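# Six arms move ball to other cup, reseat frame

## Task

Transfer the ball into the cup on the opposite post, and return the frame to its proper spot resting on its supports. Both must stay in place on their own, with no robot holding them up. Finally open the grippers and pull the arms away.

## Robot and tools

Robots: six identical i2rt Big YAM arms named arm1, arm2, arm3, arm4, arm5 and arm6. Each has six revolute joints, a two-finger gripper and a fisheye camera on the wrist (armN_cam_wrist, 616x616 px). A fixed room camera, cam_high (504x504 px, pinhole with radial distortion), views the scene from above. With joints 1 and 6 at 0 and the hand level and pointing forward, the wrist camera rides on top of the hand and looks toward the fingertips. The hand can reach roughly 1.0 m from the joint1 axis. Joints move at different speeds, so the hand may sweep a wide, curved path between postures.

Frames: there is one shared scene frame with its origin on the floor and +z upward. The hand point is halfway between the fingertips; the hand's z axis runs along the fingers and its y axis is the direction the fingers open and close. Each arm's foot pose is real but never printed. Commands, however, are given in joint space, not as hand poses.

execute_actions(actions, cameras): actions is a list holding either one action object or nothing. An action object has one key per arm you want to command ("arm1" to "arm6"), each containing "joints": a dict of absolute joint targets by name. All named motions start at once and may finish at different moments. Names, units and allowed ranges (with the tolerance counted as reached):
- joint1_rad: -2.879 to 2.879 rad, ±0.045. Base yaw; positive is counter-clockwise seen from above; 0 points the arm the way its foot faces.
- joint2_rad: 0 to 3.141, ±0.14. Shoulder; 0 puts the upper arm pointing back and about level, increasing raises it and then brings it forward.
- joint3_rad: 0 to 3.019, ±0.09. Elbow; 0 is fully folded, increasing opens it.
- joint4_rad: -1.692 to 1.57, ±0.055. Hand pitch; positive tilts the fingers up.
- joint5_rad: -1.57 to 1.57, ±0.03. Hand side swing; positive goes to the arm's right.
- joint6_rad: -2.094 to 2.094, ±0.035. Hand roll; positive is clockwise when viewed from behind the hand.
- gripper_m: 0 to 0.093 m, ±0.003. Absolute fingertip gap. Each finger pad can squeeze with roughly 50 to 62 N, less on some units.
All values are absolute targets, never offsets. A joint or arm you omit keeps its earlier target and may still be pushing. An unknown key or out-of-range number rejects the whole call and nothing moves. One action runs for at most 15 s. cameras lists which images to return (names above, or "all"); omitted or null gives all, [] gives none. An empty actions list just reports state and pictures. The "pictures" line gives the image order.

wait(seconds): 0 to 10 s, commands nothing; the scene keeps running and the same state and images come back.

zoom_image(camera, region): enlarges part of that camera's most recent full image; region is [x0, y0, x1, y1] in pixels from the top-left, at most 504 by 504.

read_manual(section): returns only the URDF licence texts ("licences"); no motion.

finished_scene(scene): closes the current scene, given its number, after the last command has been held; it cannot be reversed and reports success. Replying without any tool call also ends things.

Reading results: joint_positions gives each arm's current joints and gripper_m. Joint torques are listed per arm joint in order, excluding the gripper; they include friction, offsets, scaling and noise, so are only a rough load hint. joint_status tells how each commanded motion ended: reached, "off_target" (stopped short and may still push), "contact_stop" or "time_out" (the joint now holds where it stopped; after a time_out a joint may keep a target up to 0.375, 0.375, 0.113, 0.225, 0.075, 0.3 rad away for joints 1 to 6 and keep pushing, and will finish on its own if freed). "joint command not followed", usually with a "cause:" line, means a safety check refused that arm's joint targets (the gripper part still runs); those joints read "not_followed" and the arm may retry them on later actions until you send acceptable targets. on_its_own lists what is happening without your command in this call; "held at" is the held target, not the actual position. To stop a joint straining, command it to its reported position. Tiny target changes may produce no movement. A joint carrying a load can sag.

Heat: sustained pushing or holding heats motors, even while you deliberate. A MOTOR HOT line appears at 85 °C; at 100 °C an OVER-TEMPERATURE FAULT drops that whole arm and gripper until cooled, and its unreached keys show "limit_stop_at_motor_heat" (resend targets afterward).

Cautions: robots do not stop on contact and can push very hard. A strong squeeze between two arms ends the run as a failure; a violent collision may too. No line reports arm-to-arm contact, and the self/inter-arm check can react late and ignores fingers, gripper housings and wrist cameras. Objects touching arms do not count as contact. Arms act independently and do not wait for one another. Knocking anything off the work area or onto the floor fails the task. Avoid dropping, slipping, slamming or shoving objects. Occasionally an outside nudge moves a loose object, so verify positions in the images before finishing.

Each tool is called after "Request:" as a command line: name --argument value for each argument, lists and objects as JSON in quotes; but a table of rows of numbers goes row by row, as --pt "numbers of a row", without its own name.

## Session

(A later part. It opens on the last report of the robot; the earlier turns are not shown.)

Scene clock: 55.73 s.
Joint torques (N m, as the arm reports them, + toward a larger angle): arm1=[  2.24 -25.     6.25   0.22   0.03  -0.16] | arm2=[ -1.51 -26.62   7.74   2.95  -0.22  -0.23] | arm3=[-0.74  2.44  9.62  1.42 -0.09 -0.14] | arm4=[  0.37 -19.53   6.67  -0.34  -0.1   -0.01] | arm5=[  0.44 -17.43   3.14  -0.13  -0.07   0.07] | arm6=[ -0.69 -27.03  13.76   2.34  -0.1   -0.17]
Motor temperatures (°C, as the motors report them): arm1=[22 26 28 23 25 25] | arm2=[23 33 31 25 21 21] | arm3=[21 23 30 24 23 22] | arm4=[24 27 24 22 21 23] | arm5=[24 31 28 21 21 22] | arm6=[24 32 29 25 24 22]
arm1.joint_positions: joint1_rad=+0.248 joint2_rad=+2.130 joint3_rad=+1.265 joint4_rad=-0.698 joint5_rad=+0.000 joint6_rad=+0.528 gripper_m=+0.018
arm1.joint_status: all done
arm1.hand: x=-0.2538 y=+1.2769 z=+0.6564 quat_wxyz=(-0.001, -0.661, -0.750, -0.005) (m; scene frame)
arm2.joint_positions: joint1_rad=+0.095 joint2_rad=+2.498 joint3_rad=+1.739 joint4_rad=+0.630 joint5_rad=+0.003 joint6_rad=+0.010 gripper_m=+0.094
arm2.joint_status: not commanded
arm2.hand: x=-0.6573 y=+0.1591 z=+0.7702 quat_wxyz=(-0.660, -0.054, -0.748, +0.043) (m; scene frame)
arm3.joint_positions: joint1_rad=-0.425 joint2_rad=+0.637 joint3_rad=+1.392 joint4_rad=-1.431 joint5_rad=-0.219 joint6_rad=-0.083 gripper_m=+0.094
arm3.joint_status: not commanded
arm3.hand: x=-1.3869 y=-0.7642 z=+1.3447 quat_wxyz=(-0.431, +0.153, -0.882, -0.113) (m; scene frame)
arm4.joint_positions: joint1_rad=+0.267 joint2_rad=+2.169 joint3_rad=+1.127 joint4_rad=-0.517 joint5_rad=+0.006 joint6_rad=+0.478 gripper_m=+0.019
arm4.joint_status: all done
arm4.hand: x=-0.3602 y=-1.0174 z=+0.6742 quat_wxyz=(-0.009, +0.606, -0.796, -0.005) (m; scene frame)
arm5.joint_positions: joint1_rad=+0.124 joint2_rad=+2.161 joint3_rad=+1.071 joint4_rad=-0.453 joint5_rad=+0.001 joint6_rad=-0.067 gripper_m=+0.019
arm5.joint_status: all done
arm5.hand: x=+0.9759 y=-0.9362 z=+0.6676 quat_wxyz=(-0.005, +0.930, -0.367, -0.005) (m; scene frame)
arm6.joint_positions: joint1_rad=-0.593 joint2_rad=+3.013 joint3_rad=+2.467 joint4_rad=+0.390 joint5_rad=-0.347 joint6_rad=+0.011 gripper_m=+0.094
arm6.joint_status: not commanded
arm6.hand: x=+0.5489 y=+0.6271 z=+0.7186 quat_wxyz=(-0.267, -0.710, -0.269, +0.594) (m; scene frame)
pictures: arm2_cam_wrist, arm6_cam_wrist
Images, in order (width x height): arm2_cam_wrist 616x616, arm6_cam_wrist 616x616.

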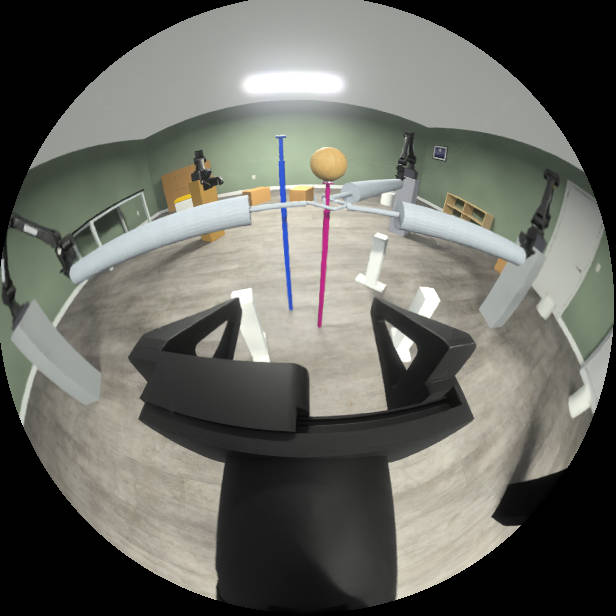

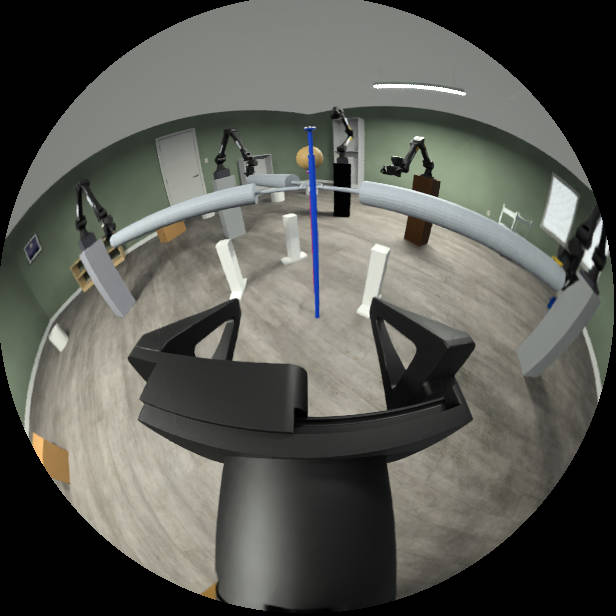

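Request:
execute_actions --actions '[{"arm1":{"joints":{"joint1_rad":0.218,"joint2_rad":1.967,"joint3_rad":1.325,"joint4_rad":-0.875,"joint6_rad":0.5}},"arm4":{"joints":{"joint1_rad":0.307,"joint2_rad":1.97,"joint3_rad":1.115,"joint4_rad":-0.688,"joint6_rad":0.5}},"arm5":{"joints":{"joint1_rad":0.158,"joint2_rad":1.95,"joint3_rad":1.047,"joint4_rad":-0.628,"joint6_rad":-0.033}}}]' --cameras '["arm2_cam_wrist"]'

Request:
zoom_image --camera "arm2_cam_wrist" --region '[270, 130, 390, 230]'

Scene clock: 64.70 s.
Joint torques (N m, as the arm reports them, + toward a larger angle): arm1=[  2.59 -25.27   8.76   0.04  -0.02  -0.06] | arm2=[ -1.89 -26.43   7.67   2.88  -0.22  -0.19] | arm3=[-0.74  2.41  9.62  1.41 -0.09 -0.14] | arm4=[  0.14 -19.62   6.6    0.21  -0.11  -0.06] | arm5=[  0.28 -16.62   3.93  -0.44  -0.16   0.03] | arm6=[ -0.62 -26.51  13.84   2.2   -0.07  -0.16]
Motor temperatures (°C, as the motors report them): arm1=[22 26 28 23 25 25] | arm2=[23 33 31 25 21 21] | arm3=[21 23 30 24 23 22] | arm4=[24 27 24 22 21 23] | arm5=[24 31 28 21 21 22] | arm6=[24 32 30 25 24 22]
arm1.joint_positions: joint1_rad=+0.217 joint2_rad=+2.003 joint3_rad=+1.286 joint4_rad=-0.860 joint5_rad=+0.001 joint6_rad=+0.495 gripper_m=+0.018
arm1.joint_status: all done
arm1.hand: x=-0.2686 y=+1.2671 z=+0.7261 quat_wxyz=(+0.006, -0.661, -0.751, -0.006) (m; scene frame)
arm2.joint_positions: joint1_rad=+0.095 joint2_rad=+2.498 joint3_rad=+1.739 joint4_rad=+0.630 joint5_rad=+0.003 joint6_rad=+0.010 gripper_m=+0.094
arm2.joint_status: not commanded
arm2.hand: x=-0.6573 y=+0.1591 z=+0.7702 quat_wxyz=(-0.660, -0.054, -0.748, +0.043) (m; scene frame)
arm3.joint_positions: joint1_rad=-0.425 joint2_rad=+0.637 joint3_rad=+1.392 joint4_rad=-1.431 joint5_rad=-0.219 joint6_rad=-0.083 gripper_m=+0.094
arm3.joint_status: not commanded
arm3.hand: x=-1.3869 y=-0.7642 z=+1.3447 quat_wxyz=(-0.431, +0.153, -0.882, -0.113) (m; scene frame)
arm4.joint_positions: joint1_rad=+0.298 joint2_rad=+1.996 joint3_rad=+1.105 joint4_rad=-0.681 joint5_rad=+0.006 joint6_rad=+0.507 gripper_m=+0.019
arm4.joint_status: all done
arm4.hand: x=-0.3733 y=-1.0281 z=+0.7489 quat_wxyz=(-0.007, +0.606, -0.795, +0.001) (m; scene frame)
arm5.joint_positions: joint1_rad=+0.156 joint2_rad=+1.966 joint3_rad=+1.053 joint4_rad=-0.614 joint5_rad=+0.003 joint6_rad=-0.037 gripper_m=+0.019
arm5.joint_status: all done
arm5.hand: x=+0.9627 y=-0.9445 z=+0.7503 quat_wxyz=(-0.008, +0.931, -0.366, -0.012) (m; scene frame)
arm6.joint_positions: joint1_rad=-0.593 joint2_rad=+3.013 joint3_rad=+2.467 joint4_rad=+0.390 joint5_rad=-0.347 joint6_rad=+0.011 gripper_m=+0.094
arm6.joint_status: not commanded
arm6.hand: x=+0.5489 y=+0.6271 z=+0.7186 quat_wxyz=(-0.267, -0.710, -0.269, +0.594) (m; scene frame)
pictures: arm2_cam_wrist
Images, in order (width x height): arm2_cam_wrist 616x616.

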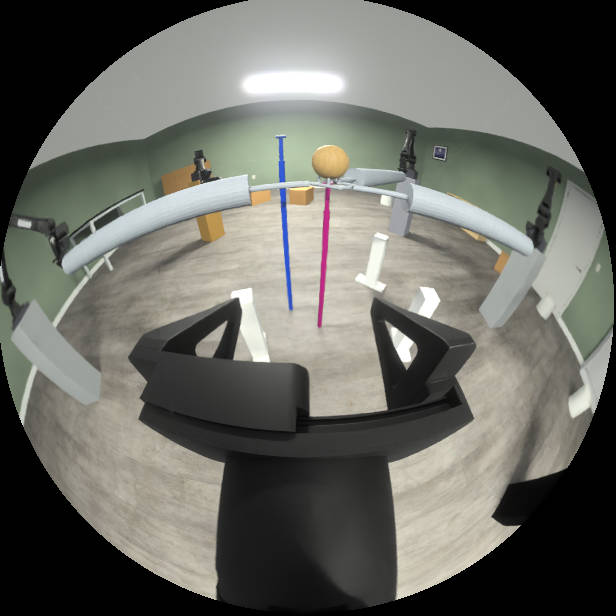

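Region (270, 130, 390, 230) of arm2_cam_wrist's 616x616 image, scaled by 4.200, with more detail than that image has.

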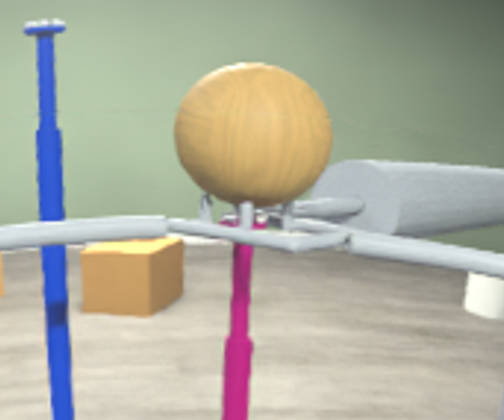

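Request:
execute_actions --actions '[{"arm1":{"joints":{"joint1_rad":0.228,"joint2_rad":1.805,"joint3_rad":1.435,"joint4_rad":-1.13}},"arm4":{"joints":{"joint1_rad":0.297,"joint2_rad":1.765,"joint3_rad":1.19,"joint4_rad":-0.95}},"arm5":{"joints":{"joint1_rad":0.148,"joint2_rad":1.732,"joint3_rad":1.105,"joint4_rad":-0.9}},"arm2":{"joints":{"joint2_rad":2.3,"joint3_rad":1.8,"joint4_rad":0.4}},"arm6":{"joints":{"joint2_rad":2.8,"joint3_rad":2.4,"joint4_rad":0.3}}}]' --cameras '[]'

Request:
execute_actions --actions '[{"arm1":{"joints":{"joint2_rad":1.715,"joint3_rad":1.62,"joint4_rad":-1.395}},"arm4":{"joints":{"joint2_rad":1.63,"joint3_rad":1.34,"joint4_rad":-1.225}},"arm5":{"joints":{"joint2_rad":1.58,"joint3_rad":1.247,"joint4_rad":-1.182}}}]' --cameras '["arm2_cam_wrist"]'

Request:
zoom_image --camera "arm2_cam_wrist" --region '[240, 100, 380, 230]'

Scene clock: 70.73 s.
Joint torques (N m, as the arm reports them, + toward a larger angle): arm1=[  3.53 -24.9   10.35  -0.62  -0.06  -0.1 ] | arm2=[ -1.38 -24.92   9.64   1.46  -0.21  -0.17] | arm3=[-0.79  2.36  9.62  1.42 -0.09 -0.14] | arm4=[ -0.13 -18.11  11.14  -0.39  -0.19  -0.02] | arm5=[ -0.61 -14.59   7.53  -1.33  -0.19   0.03] | arm6=[ -1.08 -25.74  12.06   1.93  -0.02  -0.15]
Motor temperatures (°C, as the motors report them): arm1=[22 26 29 23 25 25] | arm2=[23 33 31 25 21 21] | arm3=[21 23 30 24 23 22] | arm4=[24 27 25 22 21 23] | arm5=[24 31 28 21 21 22] | arm6=[24 33 30 25 24 22]
arm1.joint_positions: joint1_rad=+0.217 joint2_rad=+1.853 joint3_rad=+1.386 joint4_rad=-1.103 joint5_rad=+0.003 joint6_rad=+0.494 gripper_m=+0.018
arm1.joint_status: all done
arm1.hand: x=-0.2659 y=+1.2610 z=+0.8347 quat_wxyz=(+0.003, -0.660, -0.751, -0.005) (m; scene frame)
arm2.joint_positions: joint1_rad=+0.095 joint2_rad=+2.280 joint3_rad=+1.776 joint4_rad=+0.414 joint5_rad=+0.003 joint6_rad=+0.010 gripper_m=+0.094
arm2.joint_status: all done
arm2.hand: x=-0.6450 y=+0.1580 z=+0.9284 quat_wxyz=(-0.674, -0.053, -0.735, +0.044) (m; scene frame)
arm3.joint_positions: joint1_rad=-0.425 joint2_rad=+0.637 joint3_rad=+1.392 joint4_rad=-1.431 joint5_rad=-0.219 joint6_rad=-0.083 gripper_m=+0.094
arm3.joint_status: not commanded
arm3.hand: x=-1.3869 y=-0.7642 z=+1.3447 quat_wxyz=(-0.431, +0.153, -0.882, -0.113) (m; scene frame)
arm4.joint_positions: joint1_rad=+0.289 joint2_rad=+1.788 joint3_rad=+1.135 joint4_rad=-0.930 joint5_rad=+0.008 joint6_rad=+0.503 gripper_m=+0.019
arm4.joint_status: all done
arm4.hand: x=-0.3676 y=-1.0366 z=+0.8525 quat_wxyz=(-0.005, +0.604, -0.797, +0.006) (m; scene frame)
arm5.joint_positions: joint1_rad=+0.154 joint2_rad=+1.739 joint3_rad=+1.080 joint4_rad=-0.864 joint5_rad=+0.004 joint6_rad=-0.038 gripper_m=+0.019
arm5.joint_status: all done
arm5.hand: x=+0.9682 y=-0.9486 z=+0.8578 quat_wxyz=(-0.010, +0.930, -0.366, -0.013) (m; scene frame)
arm6.joint_positions: joint1_rad=-0.593 joint2_rad=+2.788 joint3_rad=+2.393 joint4_rad=+0.302 joint5_rad=-0.347 joint6_rad=+0.011 gripper_m=+0.094
arm6.joint_status: all done
arm6.hand: x=+0.5281 y=+0.6165 z=+0.8712 quat_wxyz=(-0.269, -0.689, -0.269, +0.617) (m; scene frame)
pictures: none
No camera images: the call's "cameras" was empty. Leave "cameras" out to get every camera's image.

Scene clock: 71.90 s.
Joint torques (N m, as the arm reports them, + toward a larger angle): arm1=[  2.15 -25.86  12.59  -1.02   0.04  -0.11] | arm2=[ -1.68 -24.75   9.77   1.48  -0.2   -0.2 ] | arm3=[-0.77  2.43  9.6   1.4  -0.09 -0.14] | arm4=[  0.01 -17.65  13.55  -0.4   -0.23  -0.03] | arm5=[ -0.37 -13.65   9.42  -1.54  -0.12   0.02] | arm6=[ -0.98 -24.78  11.88   1.87  -0.02  -0.12]
Motor temperatures (°C, as the motors report them): arm1=[22 26 29 23 25 25] | arm2=[23 33 31 25 21 21] | arm3=[21 23 30 24 23 22] | arm4=[24 27 25 22 21 23] | arm5=[24 31 28 21 21 22] | arm6=[24 33 29 25 24 22]
arm1.joint_positions: joint1_rad=+0.220 joint2_rad=+1.771 joint3_rad=+1.556 joint4_rad=-1.364 joint5_rad=+0.000 joint6_rad=+0.495 gripper_m=+0.018
arm1.joint_status: all done
arm1.hand: x=-0.2640 y=+1.2602 z=+0.9381 quat_wxyz=(+0.007, -0.659, -0.752, -0.007) (m; scene frame)
arm2.joint_positions: joint1_rad=+0.095 joint2_rad=+2.280 joint3_rad=+1.776 joint4_rad=+0.414 joint5_rad=+0.003 joint6_rad=+0.010 gripper_m=+0.094
arm2.joint_status: not commanded
arm2.hand: x=-0.6450 y=+0.1580 z=+0.9284 quat_wxyz=(-0.674, -0.053, -0.735, +0.044) (m; scene frame)
arm3.joint_positions: joint1_rad=-0.425 joint2_rad=+0.637 joint3_rad=+1.392 joint4_rad=-1.431 joint5_rad=-0.219 joint6_rad=-0.083 gripper_m=+0.094
arm3.joint_status: not commanded
arm3.hand: x=-1.3869 y=-0.7642 z=+1.3447 quat_wxyz=(-0.431, +0.153, -0.882, -0.113) (m; scene frame)
arm4.joint_positions: joint1_rad=+0.290 joint2_rad=+1.655 joint3_rad=+1.267 joint4_rad=-1.204 joint5_rad=+0.009 joint6_rad=+0.503 gripper_m=+0.019
arm4.joint_status: all done
arm4.hand: x=-0.3680 y=-1.0382 z=+0.9563 quat_wxyz=(-0.003, +0.604, -0.797, +0.011) (m; scene frame)
arm5.joint_positions: joint1_rad=+0.154 joint2_rad=+1.595 joint3_rad=+1.211 joint4_rad=-1.140 joint5_rad=+0.003 joint6_rad=-0.038 gripper_m=+0.019
arm5.joint_status: all done
arm5.hand: x=+0.9678 y=-0.9489 z=+0.9634 quat_wxyz=(-0.009, +0.930, -0.366, -0.013) (m; scene frame)
arm6.joint_positions: joint1_rad=-0.593 joint2_rad=+2.788 joint3_rad=+2.393 joint4_rad=+0.302 joint5_rad=-0.347 joint6_rad=+0.011 gripper_m=+0.094
arm6.joint_status: not commanded
arm6.hand: x=+0.5281 y=+0.6165 z=+0.8712 quat_wxyz=(-0.269, -0.689, -0.269, +0.617) (m; scene frame)
pictures: arm2_cam_wrist
Images, in order (width x height): arm2_cam_wrist 616x616.

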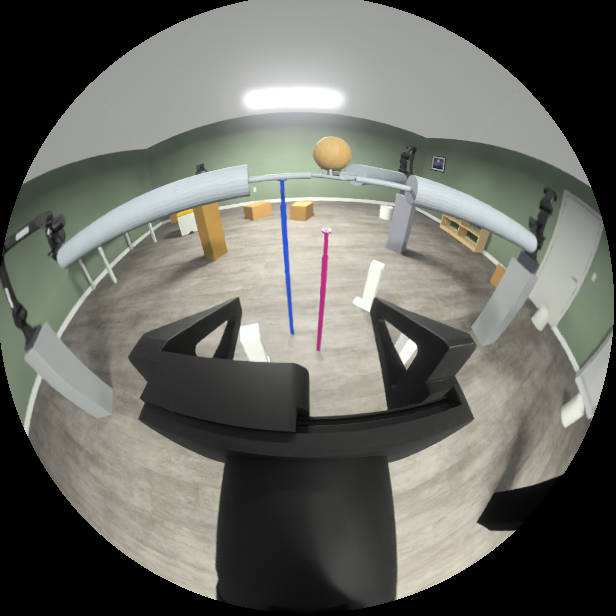

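Region (240, 100, 380, 230) of arm2_cam_wrist's 616x616 image, scaled by 3.600, with more detail than that image has; it fills the top 468 rows of this view, and the rest is white.

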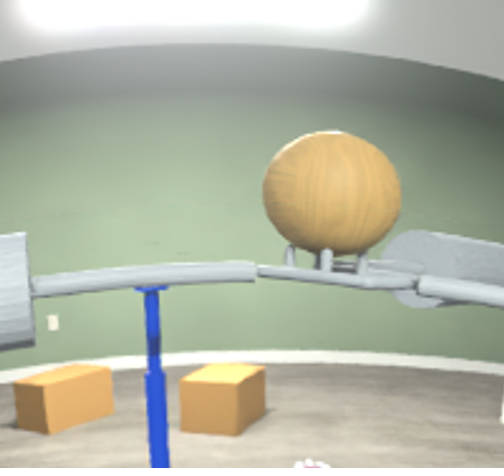

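Request:
execute_actions --actions '[{"arm1":{"joints":{"joint1_rad":0.435,"joint2_rad":1.69,"joint3_rad":1.66,"joint4_rad":-1.445,"joint6_rad":0.715}},"arm4":{"joints":{"joint1_rad":0.122,"joint2_rad":1.77,"joint3_rad":1.615,"joint4_rad":-1.33,"joint6_rad":0.32}},"arm5":{"joints":{"joint1_rad":-0.083,"joint2_rad":1.595,"joint3_rad":1.325,"joint4_rad":-1.245,"joint6_rad":-0.27}}}]' --cameras '[]'

Request:
execute_actions --actions '[{"arm1":{"joints":{"joint1_rad":0.638,"joint2_rad":1.75,"joint3_rad":1.735,"joint4_rad":-1.465,"joint6_rad":0.918}},"arm4":{"joints":{"joint1_rad":-0.014,"joint2_rad":1.975,"joint3_rad":1.93,"joint4_rad":-1.435,"joint6_rad":0.184}},"arm5":{"joints":{"joint1_rad":-0.293,"joint2_rad":1.68,"joint3_rad":1.442,"joint4_rad":-1.268,"joint6_rad":-0.48}}}]' --cameras '["arm2_cam_wrist","arm6_cam_wrist"]'

Request:
zoom_image --camera "arm2_cam_wrist" --region '[230, 110, 340, 210]'

Request:
zoom_image --camera "arm6_cam_wrist" --region '[250, 100, 370, 210]'

Scene clock: 84.03 s.
Joint torques (N m, as the arm reports them, + toward a larger angle): arm1=[  1.57 -27.02  12.87  -1.01   0.13  -0.19] | arm2=[ -1.44 -24.49   9.66   1.51  -0.19  -0.2 ] | arm3=[-0.77  2.4   9.6   1.42 -0.09 -0.14] | arm4=[  0.49 -23.02  14.72  -0.02  -0.26  -0.09] | arm5=[ -0.64 -14.46  10.09  -1.45  -0.13   0.02] | arm6=[ -1.13 -24.92  11.95   1.9   -0.02  -0.11]
Motor temperatures (°C, as the motors report them): arm1=[22 26 32 23 25 25] | arm2=[23 33 32 25 21 21] | arm3=[21 23 30 24 23 22] | arm4=[24 27 29 22 21 23] | arm5=[24 31 30 21 21 22] | arm6=[24 33 29 25 24 22]
arm1.joint_positions: joint1_rad=+0.440 joint2_rad=+1.766 joint3_rad=+1.591 joint4_rad=-1.411 joint5_rad=-0.002 joint6_rad=+0.719 gripper_m=+0.018
arm1.joint_status: all done
arm1.hand: x=-0.1770 y=+1.3391 z=+0.9552 quat_wxyz=(+0.010, -0.661, -0.750, -0.007) (m; scene frame)
arm2.joint_positions: joint1_rad=+0.095 joint2_rad=+2.280 joint3_rad=+1.776 joint4_rad=+0.414 joint5_rad=+0.003 joint6_rad=+0.010 gripper_m=+0.094
arm2.joint_status: not commanded
arm2.hand: x=-0.6450 y=+0.1580 z=+0.9284 quat_wxyz=(-0.674, -0.053, -0.735, +0.044) (m; scene frame)
arm3.joint_positions: joint1_rad=-0.425 joint2_rad=+0.637 joint3_rad=+1.392 joint4_rad=-1.431 joint5_rad=-0.219 joint6_rad=-0.083 gripper_m=+0.094
arm3.joint_status: not commanded
arm3.hand: x=-1.3869 y=-0.7642 z=+1.3447 quat_wxyz=(-0.431, +0.153, -0.882, -0.113) (m; scene frame)
arm4.joint_positions: joint1_rad=+0.108 joint2_rad=+1.821 joint3_rad=+1.529 joint4_rad=-1.321 joint5_rad=+0.009 joint6_rad=+0.330 gripper_m=+0.019
arm4.joint_status: all done
arm4.hand: x=-0.2872 y=-0.9596 z=+0.9702 quat_wxyz=(+0.004, +0.601, -0.799, +0.019) (m; scene frame)
arm5.joint_positions: joint1_rad=-0.081 joint2_rad=+1.610 joint3_rad=+1.282 joint4_rad=-1.208 joint5_rad=+0.002 joint6_rad=-0.273 gripper_m=+0.019
arm5.joint_status: all done
arm5.hand: x=+1.0479 y=-0.8730 z=+0.9822 quat_wxyz=(-0.009, +0.931, -0.366, -0.005) (m; scene frame)
arm6.joint_positions: joint1_rad=-0.593 joint2_rad=+2.788 joint3_rad=+2.393 joint4_rad=+0.302 joint5_rad=-0.347 joint6_rad=+0.011 gripper_m=+0.094
arm6.joint_status: not commanded
arm6.hand: x=+0.5281 y=+0.6165 z=+0.8712 quat_wxyz=(-0.269, -0.689, -0.269, +0.617) (m; scene frame)
pictures: none
No camera images: the call's "cameras" was empty. Leave "cameras" out to get every camera's image.

Scene clock: 86.30 s.
Joint torques (N m, as the arm reports them, + toward a larger angle): arm1=[  1.88 -26.65  12.58  -0.57   0.07  -0.03] | arm2=[ -1.74 -24.69   9.82   1.53  -0.2   -0.21] | arm3=[-0.71  2.4   9.6   1.41 -0.09 -0.14] | arm4=[  0.29 -27.34  15.97  -0.37  -0.4   -0.11] | arm5=[  0.22 -17.21   9.34  -0.75  -0.17   0.05] | arm6=[ -0.91 -25.23  11.85   1.68  -0.02  -0.14]
Motor temperatures (°C, as the motors report them): arm1=[22 26 32 23 25 25] | arm2=[23 33 32 25 21 21] | arm3=[21 23 30 24 23 22] | arm4=[24 28 30 22 21 23] | arm5=[24 31 31 21 21 22] | arm6=[24 33 29 25 24 22]
arm1.joint_positions: joint1_rad=+0.636 joint2_rad=+1.809 joint3_rad=+1.665 joint4_rad=-1.441 joint5_rad=-0.002 joint6_rad=+0.913 gripper_m=+0.018
arm1.joint_status: all done
arm1.hand: x=-0.1008 y=+1.4148 z=+0.9620 quat_wxyz=(+0.010, -0.660, -0.751, -0.006) (m; scene frame)
arm2.joint_positions: joint1_rad=+0.095 joint2_rad=+2.280 joint3_rad=+1.776 joint4_rad=+0.414 joint5_rad=+0.003 joint6_rad=+0.010 gripper_m=+0.094
arm2.joint_status: not commanded
arm2.hand: x=-0.6450 y=+0.1580 z=+0.9284 quat_wxyz=(-0.674, -0.053, -0.735, +0.044) (m; scene frame)
arm3.joint_positions: joint1_rad=-0.425 joint2_rad=+0.637 joint3_rad=+1.392 joint4_rad=-1.431 joint5_rad=-0.219 joint6_rad=-0.083 gripper_m=+0.094
arm3.joint_status: not commanded
arm3.hand: x=-1.3869 y=-0.7642 z=+1.3447 quat_wxyz=(-0.431, +0.153, -0.882, -0.113) (m; scene frame)
arm4.joint_positions: joint1_rad=-0.025 joint2_rad=+2.033 joint3_rad=+1.830 joint4_rad=-1.417 joint5_rad=+0.011 joint6_rad=+0.196 gripper_m=+0.019
arm4.joint_status: joint3_rad time_out (moved +0.301 of +0.401); the others done
arm4.on_its_own: joint3_rad reads +1.830 and still pushes toward +1.930 since a time_out
arm4.hand: x=-0.2087 y=-0.8847 z=+0.9630 quat_wxyz=(+0.008, +0.601, -0.799, +0.021) (m; scene frame)
arm5.joint_positions: joint1_rad=-0.291 joint2_rad=+1.710 joint3_rad=+1.407 joint4_rad=-1.245 joint5_rad=+0.003 joint6_rad=-0.483 gripper_m=+0.019
arm5.joint_status: all done
arm5.hand: x=+1.1256 y=-0.7955 z=+0.9814 quat_wxyz=(-0.008, +0.931, -0.366, +0.002) (m; scene frame)
arm6.joint_positions: joint1_rad=-0.593 joint2_rad=+2.788 joint3_rad=+2.393 joint4_rad=+0.302 joint5_rad=-0.347 joint6_rad=+0.011 gripper_m=+0.094
arm6.joint_status: not commanded
arm6.hand: x=+0.5281 y=+0.6165 z=+0.8712 quat_wxyz=(-0.269, -0.689, -0.269, +0.617) (m; scene frame)
pictures: arm2_cam_wrist, arm6_cam_wrist
Images, in order (width x height): arm2_cam_wrist 616x616, arm6_cam_wrist 616x616.

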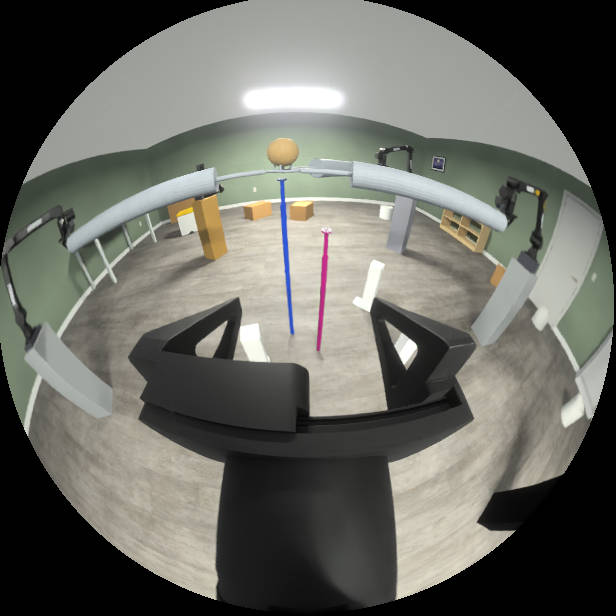

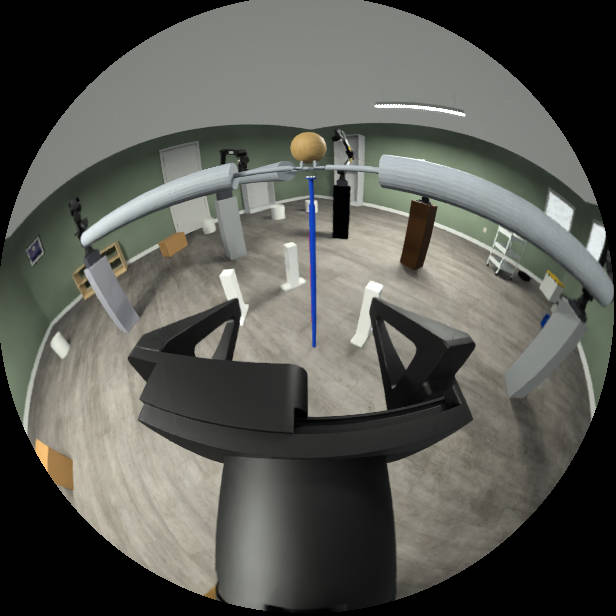

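Region (230, 110, 340, 210) of arm2_cam_wrist's 616x616 image, scaled by 4.582, with more detail than that image has; it fills the top 458 rows of this view, and the rest is white.

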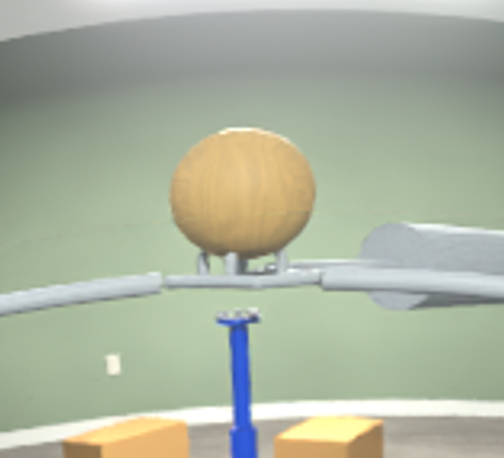

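Region (250, 100, 370, 210) of arm6_cam_wrist's 616x616 image, scaled by 4.200, with more detail than that image has; it fills the top 462 rows of this view, and the rest is white.

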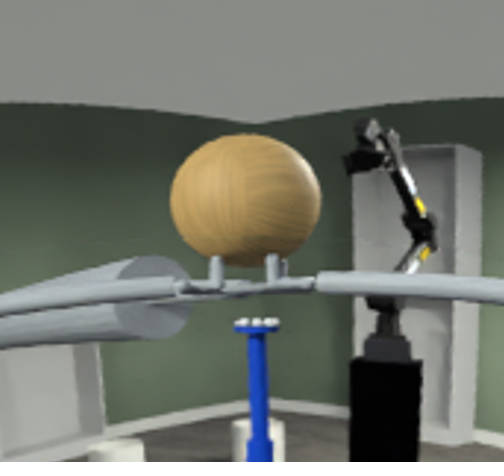

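Request:
execute_actions --actions '[{"arm1":{"joints":{"joint1_rad":0.658,"joint2_rad":1.75,"joint3_rad":1.61,"joint4_rad":-1.35,"joint6_rad":0.93}},"arm4":{"joints":{"joint1_rad":-0.01,"joint2_rad":1.985,"joint3_rad":1.85,"joint4_rad":-1.32,"joint6_rad":0.19}},"arm5":{"joints":{"joint1_rad":-0.298,"joint2_rad":1.715,"joint3_rad":1.36,"joint4_rad":-1.15}}}]' --cameras '["arm2_cam_wrist","arm6_cam_wrist"]'

Request:
zoom_image --camera "arm2_cam_wrist" --region '[230, 110, 340, 210]'

Request:
zoom_image --camera "arm6_cam_wrist" --region '[250, 100, 370, 210]'

Scene clock: 93.33 s.
Joint torques (N m, as the arm reports them, + toward a larger angle): arm1=[  3.28 -25.5   10.44   0.45   0.06  -0.05] | arm2=[ -1.56 -25.22   9.64   1.52  -0.16  -0.17] | arm3=[-0.7   2.44  9.6   1.41 -0.09 -0.14] | arm4=[  0.2  -26.49  11.43   2.17  -0.09  -0.08] | arm5=[ -0.11 -16.62   6.54  -0.13   0.15  -0.02] | arm6=[ -0.99 -25.5   11.88   2.    -0.02  -0.12]
Motor temperatures (°C, as the motors report them): arm1=[22 26 33 23 25 25] | arm2=[23 33 33 25 21 21] | arm3=[21 23 30 24 23 22] | arm4=[24 29 32 22 21 23] | arm5=[24 31 31 21 21 22] | arm6=[24 33 29 25 24 22]
arm1.joint_positions: joint1_rad=+0.645 joint2_rad=+1.813 joint3_rad=+1.575 joint4_rad=-1.351 joint5_rad=+0.000 joint6_rad=+0.924 gripper_m=+0.018
arm1.joint_status: all done
arm1.hand: x=-0.1036 y=+1.4224 z=+0.9265 quat_wxyz=(+0.011, -0.661, -0.750, -0.005) (m; scene frame)
arm2.joint_positions: joint1_rad=+0.095 joint2_rad=+2.280 joint3_rad=+1.776 joint4_rad=+0.414 joint5_rad=+0.003 joint6_rad=+0.010 gripper_m=+0.094
arm2.joint_status: not commanded
arm2.hand: x=-0.6450 y=+0.1580 z=+0.9284 quat_wxyz=(-0.674, -0.053, -0.735, +0.044) (m; scene frame)
arm3.joint_positions: joint1_rad=-0.425 joint2_rad=+0.637 joint3_rad=+1.392 joint4_rad=-1.431 joint5_rad=-0.219 joint6_rad=-0.083 gripper_m=+0.094
arm3.joint_status: not commanded
arm3.hand: x=-1.3869 y=-0.7642 z=+1.3447 quat_wxyz=(-0.431, +0.153, -0.882, -0.113) (m; scene frame)
arm4.joint_positions: joint1_rad=-0.020 joint2_rad=+2.035 joint3_rad=+1.812 joint4_rad=-1.360 joint5_rad=+0.005 joint6_rad=+0.199 gripper_m=+0.019
arm4.joint_status: all done
arm4.hand: x=-0.2123 y=-0.8762 z=+0.9548 quat_wxyz=(-0.002, +0.602, -0.798, +0.005) (m; scene frame)
arm5.joint_positions: joint1_rad=-0.291 joint2_rad=+1.739 joint3_rad=+1.363 joint4_rad=-1.143 joint5_rad=-0.004 joint6_rad=-0.483 gripper_m=+0.019
arm5.joint_status: all done
arm5.hand: x=+1.1222 y=-0.7883 z=+0.9518 quat_wxyz=(-0.016, +0.930, -0.366, -0.010) (m; scene frame)
arm6.joint_positions: joint1_rad=-0.593 joint2_rad=+2.788 joint3_rad=+2.393 joint4_rad=+0.302 joint5_rad=-0.347 joint6_rad=+0.011 gripper_m=+0.094
arm6.joint_status: not commanded
arm6.hand: x=+0.5281 y=+0.6165 z=+0.8712 quat_wxyz=(-0.269, -0.689, -0.269, +0.617) (m; scene frame)
pictures: arm2_cam_wrist, arm6_cam_wrist
Images, in order (width x height): arm2_cam_wrist 616x616, arm6_cam_wrist 616x616.

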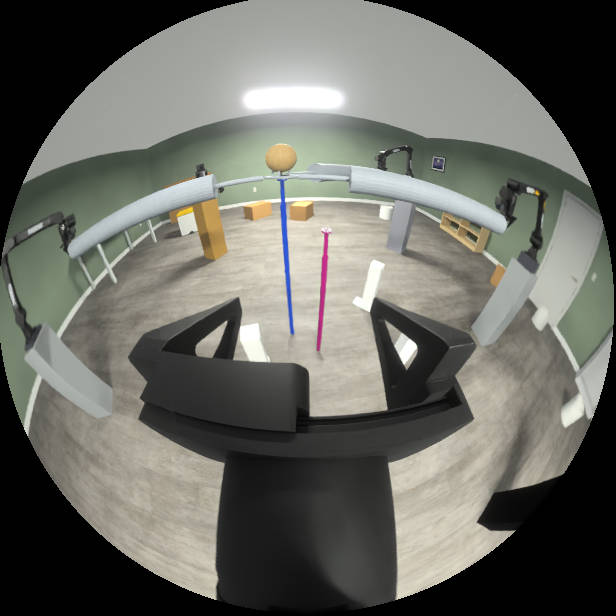

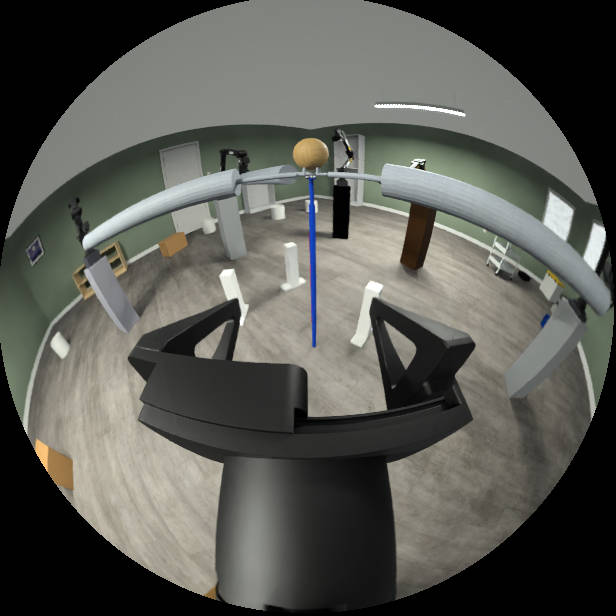

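Region (230, 110, 340, 210) of arm2_cam_wrist's 616x616 image, scaled by 4.582, with more detail than that image has; it fills the top 458 rows of this view, and the rest is white.

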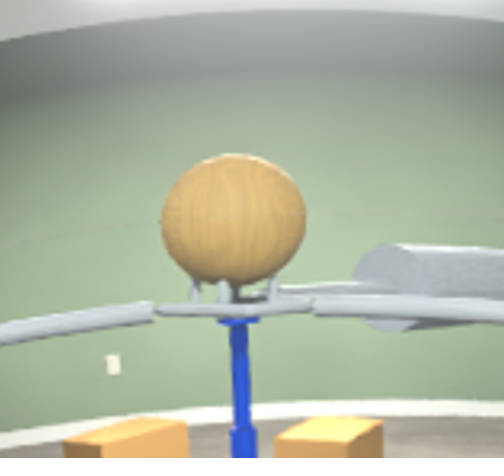

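Region (250, 100, 370, 210) of arm6_cam_wrist's 616x616 image, scaled by 4.200, with more detail than that image has; it fills the top 462 rows of this view, and the rest is white.

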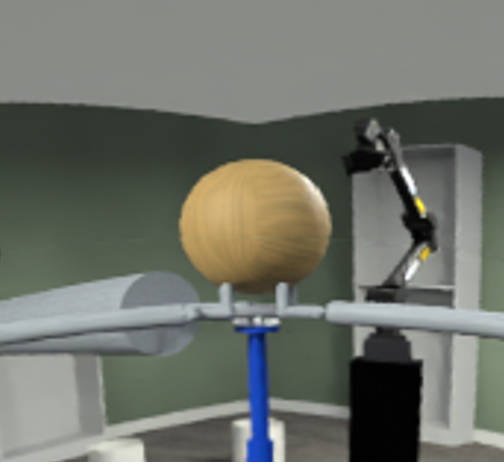

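Request:
execute_actions --actions '[{"arm1":{"joints":{"joint1_rad":0.65,"joint2_rad":1.8,"joint3_rad":1.54,"joint4_rad":-1.25}},"arm4":{"joints":{"joint1_rad":-0.02,"joint2_rad":2.03,"joint3_rad":1.762,"joint4_rad":-1.235}},"arm5":{"joints":{"joint1_rad":-0.291,"joint2_rad":1.775,"joint3_rad":1.318,"joint4_rad":-1.06}}}]' --cameras '[]'

Request:
execute_actions --actions '[{"arm1":{"joints":{"joint2_rad":1.83,"joint3_rad":1.475,"joint4_rad":-1.155}},"arm4":{"joints":{"joint2_rad":2.06,"joint3_rad":1.705,"joint4_rad":-1.145}},"arm5":{"joints":{"joint2_rad":1.826,"joint3_rad":1.272,"joint4_rad":-0.965}}}]' --cameras '["arm6_cam_wrist"]'

Request:
zoom_image --camera "arm6_cam_wrist" --region '[250, 120, 370, 230]'

Scene clock: 100.30 s.
Joint torques (N m, as the arm reports them, + toward a larger angle): arm1=[  2.44 -26.13   9.37   0.59   0.04  -0.09] | arm2=[ -1.   -24.62   9.69   1.5   -0.22  -0.19] | arm3=[-0.75  2.44  9.61  1.41 -0.09 -0.14] | arm4=[ -0.51 -26.83  10.14   1.02  -0.08  -0.08] | arm5=[  0.29 -17.12   6.48   0.14   0.15   0.01] | arm6=[ -0.42 -24.87  11.76   1.91  -0.05  -0.08]
Motor temperatures (°C, as the motors report them): arm1=[22 26 33 23 25 25] | arm2=[23 34 33 25 21 21] | arm3=[21 23 30 24 23 22] | arm4=[24 29 31 22 21 23] | arm5=[24 31 31 21 21 22] | arm6=[24 33 29 25 24 22]
arm1.joint_positions: joint1_rad=+0.645 joint2_rad=+1.853 joint3_rad=+1.514 joint4_rad=-1.252 joint5_rad=+0.000 joint6_rad=+0.924 gripper_m=+0.018
arm1.joint_status: all done
arm1.hand: x=-0.1016 y=+1.4218 z=+0.8824 quat_wxyz=(+0.013, -0.661, -0.750, -0.004) (m; scene frame)
arm2.joint_positions: joint1_rad=+0.095 joint2_rad=+2.280 joint3_rad=+1.776 joint4_rad=+0.414 joint5_rad=+0.003 joint6_rad=+0.010 gripper_m=+0.094
arm2.joint_status: not commanded
arm2.hand: x=-0.6450 y=+0.1580 z=+0.9284 quat_wxyz=(-0.674, -0.053, -0.735, +0.044) (m; scene frame)
arm3.joint_positions: joint1_rad=-0.425 joint2_rad=+0.637 joint3_rad=+1.392 joint4_rad=-1.431 joint5_rad=-0.219 joint6_rad=-0.083 gripper_m=+0.094
arm3.joint_status: not commanded
arm3.hand: x=-1.3869 y=-0.7642 z=+1.3447 quat_wxyz=(-0.431, +0.153, -0.882, -0.113) (m; scene frame)
arm4.joint_positions: joint1_rad=-0.021 joint2_rad=+2.078 joint3_rad=+1.741 joint4_rad=-1.249 joint5_rad=+0.005 joint6_rad=+0.199 gripper_m=+0.019
arm4.joint_status: all done
arm4.hand: x=-0.2113 y=-0.8758 z=+0.9025 quat_wxyz=(-0.001, +0.602, -0.798, +0.007) (m; scene frame)
arm5.joint_positions: joint1_rad=-0.291 joint2_rad=+1.799 joint3_rad=+1.316 joint4_rad=-1.059 joint5_rad=-0.004 joint6_rad=-0.483 gripper_m=+0.019
arm5.joint_status: all done
arm5.hand: x=+1.1230 y=-0.7899 z=+0.9061 quat_wxyz=(-0.008, +0.930, -0.366, -0.003) (m; scene frame)
arm6.joint_positions: joint1_rad=-0.593 joint2_rad=+2.788 joint3_rad=+2.393 joint4_rad=+0.302 joint5_rad=-0.347 joint6_rad=+0.011 gripper_m=+0.094
arm6.joint_status: not commanded
arm6.hand: x=+0.5281 y=+0.6165 z=+0.8712 quat_wxyz=(-0.269, -0.689, -0.269, +0.617) (m; scene frame)
pictures: none
No camera images: the call's "cameras" was empty. Leave "cameras" out to get every camera's image.

Scene clock: 101.13 s.
Joint torques (N m, as the arm reports them, + toward a larger angle): arm1=[  2.41 -26.2    8.65   0.87  -0.08  -0.05] | arm2=[ -1.83 -24.72   9.84   1.38  -0.22  -0.23] | arm3=[-0.76  2.44  9.6   1.41 -0.09 -0.14] | arm4=[ -0.47 -25.91   9.39   1.08  -0.1   -0.08] | arm5=[  0.34 -16.65   5.68   0.2    0.14   0.02] | arm6=[ -0.93 -25.67  11.96   1.73  -0.03  -0.12]
Motor temperatures (°C, as the motors report them): arm1=[22 26 33 23 25 25] | arm2=[23 34 33 25 21 21] | arm3=[21 23 30 24 23 22] | arm4=[24 29 31 22 21 23] | arm5=[24 31 30 21 21 22] | arm6=[24 33 29 25 24 22]
arm1.joint_positions: joint1_rad=+0.644 joint2_rad=+1.875 joint3_rad=+1.455 joint4_rad=-1.160 joint5_rad=+0.003 joint6_rad=+0.924 gripper_m=+0.018
arm1.joint_status: all done
arm1.hand: x=-0.1031 y=+1.4219 z=+0.8498 quat_wxyz=(+0.007, -0.662, -0.750, -0.004) (m; scene frame)
arm2.joint_positions: joint1_rad=+0.095 joint2_rad=+2.280 joint3_rad=+1.776 joint4_rad=+0.414 joint5_rad=+0.003 joint6_rad=+0.010 gripper_m=+0.094
arm2.joint_status: not commanded
arm2.hand: x=-0.6450 y=+0.1580 z=+0.9284 quat_wxyz=(-0.674, -0.053, -0.735, +0.044) (m; scene frame)
arm3.joint_positions: joint1_rad=-0.425 joint2_rad=+0.637 joint3_rad=+1.392 joint4_rad=-1.431 joint5_rad=-0.219 joint6_rad=-0.083 gripper_m=+0.094
arm3.joint_status: not commanded
arm3.hand: x=-1.3869 y=-0.7642 z=+1.3447 quat_wxyz=(-0.431, +0.153, -0.882, -0.113) (m; scene frame)
arm4.joint_positions: joint1_rad=-0.021 joint2_rad=+2.098 joint3_rad=+1.690 joint4_rad=-1.160 joint5_rad=+0.005 joint6_rad=+0.199 gripper_m=+0.019
arm4.joint_status: all done
arm4.hand: x=-0.2109 y=-0.8749 z=+0.8726 quat_wxyz=(-0.007, +0.602, -0.799, +0.000) (m; scene frame)
arm5.joint_positions: joint1_rad=-0.291 joint2_rad=+1.842 joint3_rad=+1.275 joint4_rad=-0.965 joint5_rad=-0.003 joint6_rad=-0.483 gripper_m=+0.019
arm5.joint_status: all done
arm5.hand: x=+1.1231 y=-0.7891 z=+0.8711 quat_wxyz=(-0.011, +0.930, -0.366, -0.006) (m; scene frame)
arm6.joint_positions: joint1_rad=-0.593 joint2_rad=+2.788 joint3_rad=+2.393 joint4_rad=+0.302 joint5_rad=-0.347 joint6_rad=+0.011 gripper_m=+0.094
arm6.joint_status: not commanded
arm6.hand: x=+0.5281 y=+0.6165 z=+0.8712 quat_wxyz=(-0.269, -0.689, -0.269, +0.617) (m; scene frame)
pictures: arm6_cam_wrist
Images, in order (width x height): arm6_cam_wrist 616x616.

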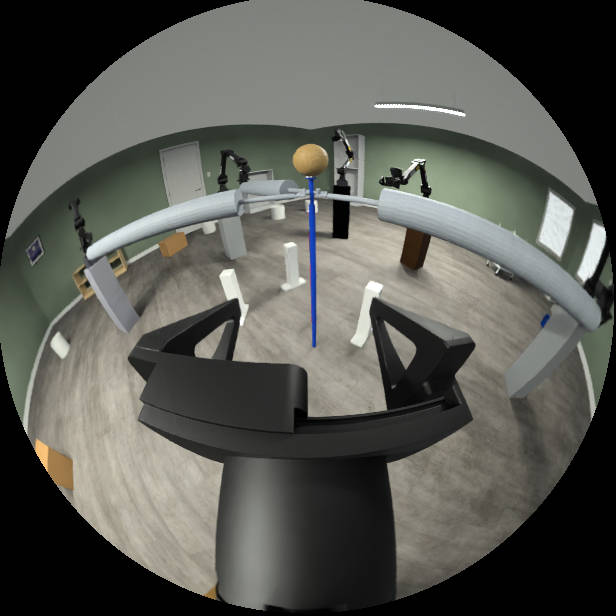

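Region (250, 120, 370, 230) of arm6_cam_wrist's 616x616 image, scaled by 4.200, with more detail than that image has; it fills the top 462 rows of this view, and the rest is white.

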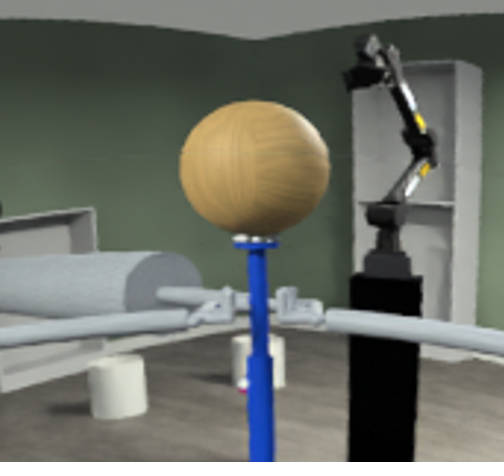

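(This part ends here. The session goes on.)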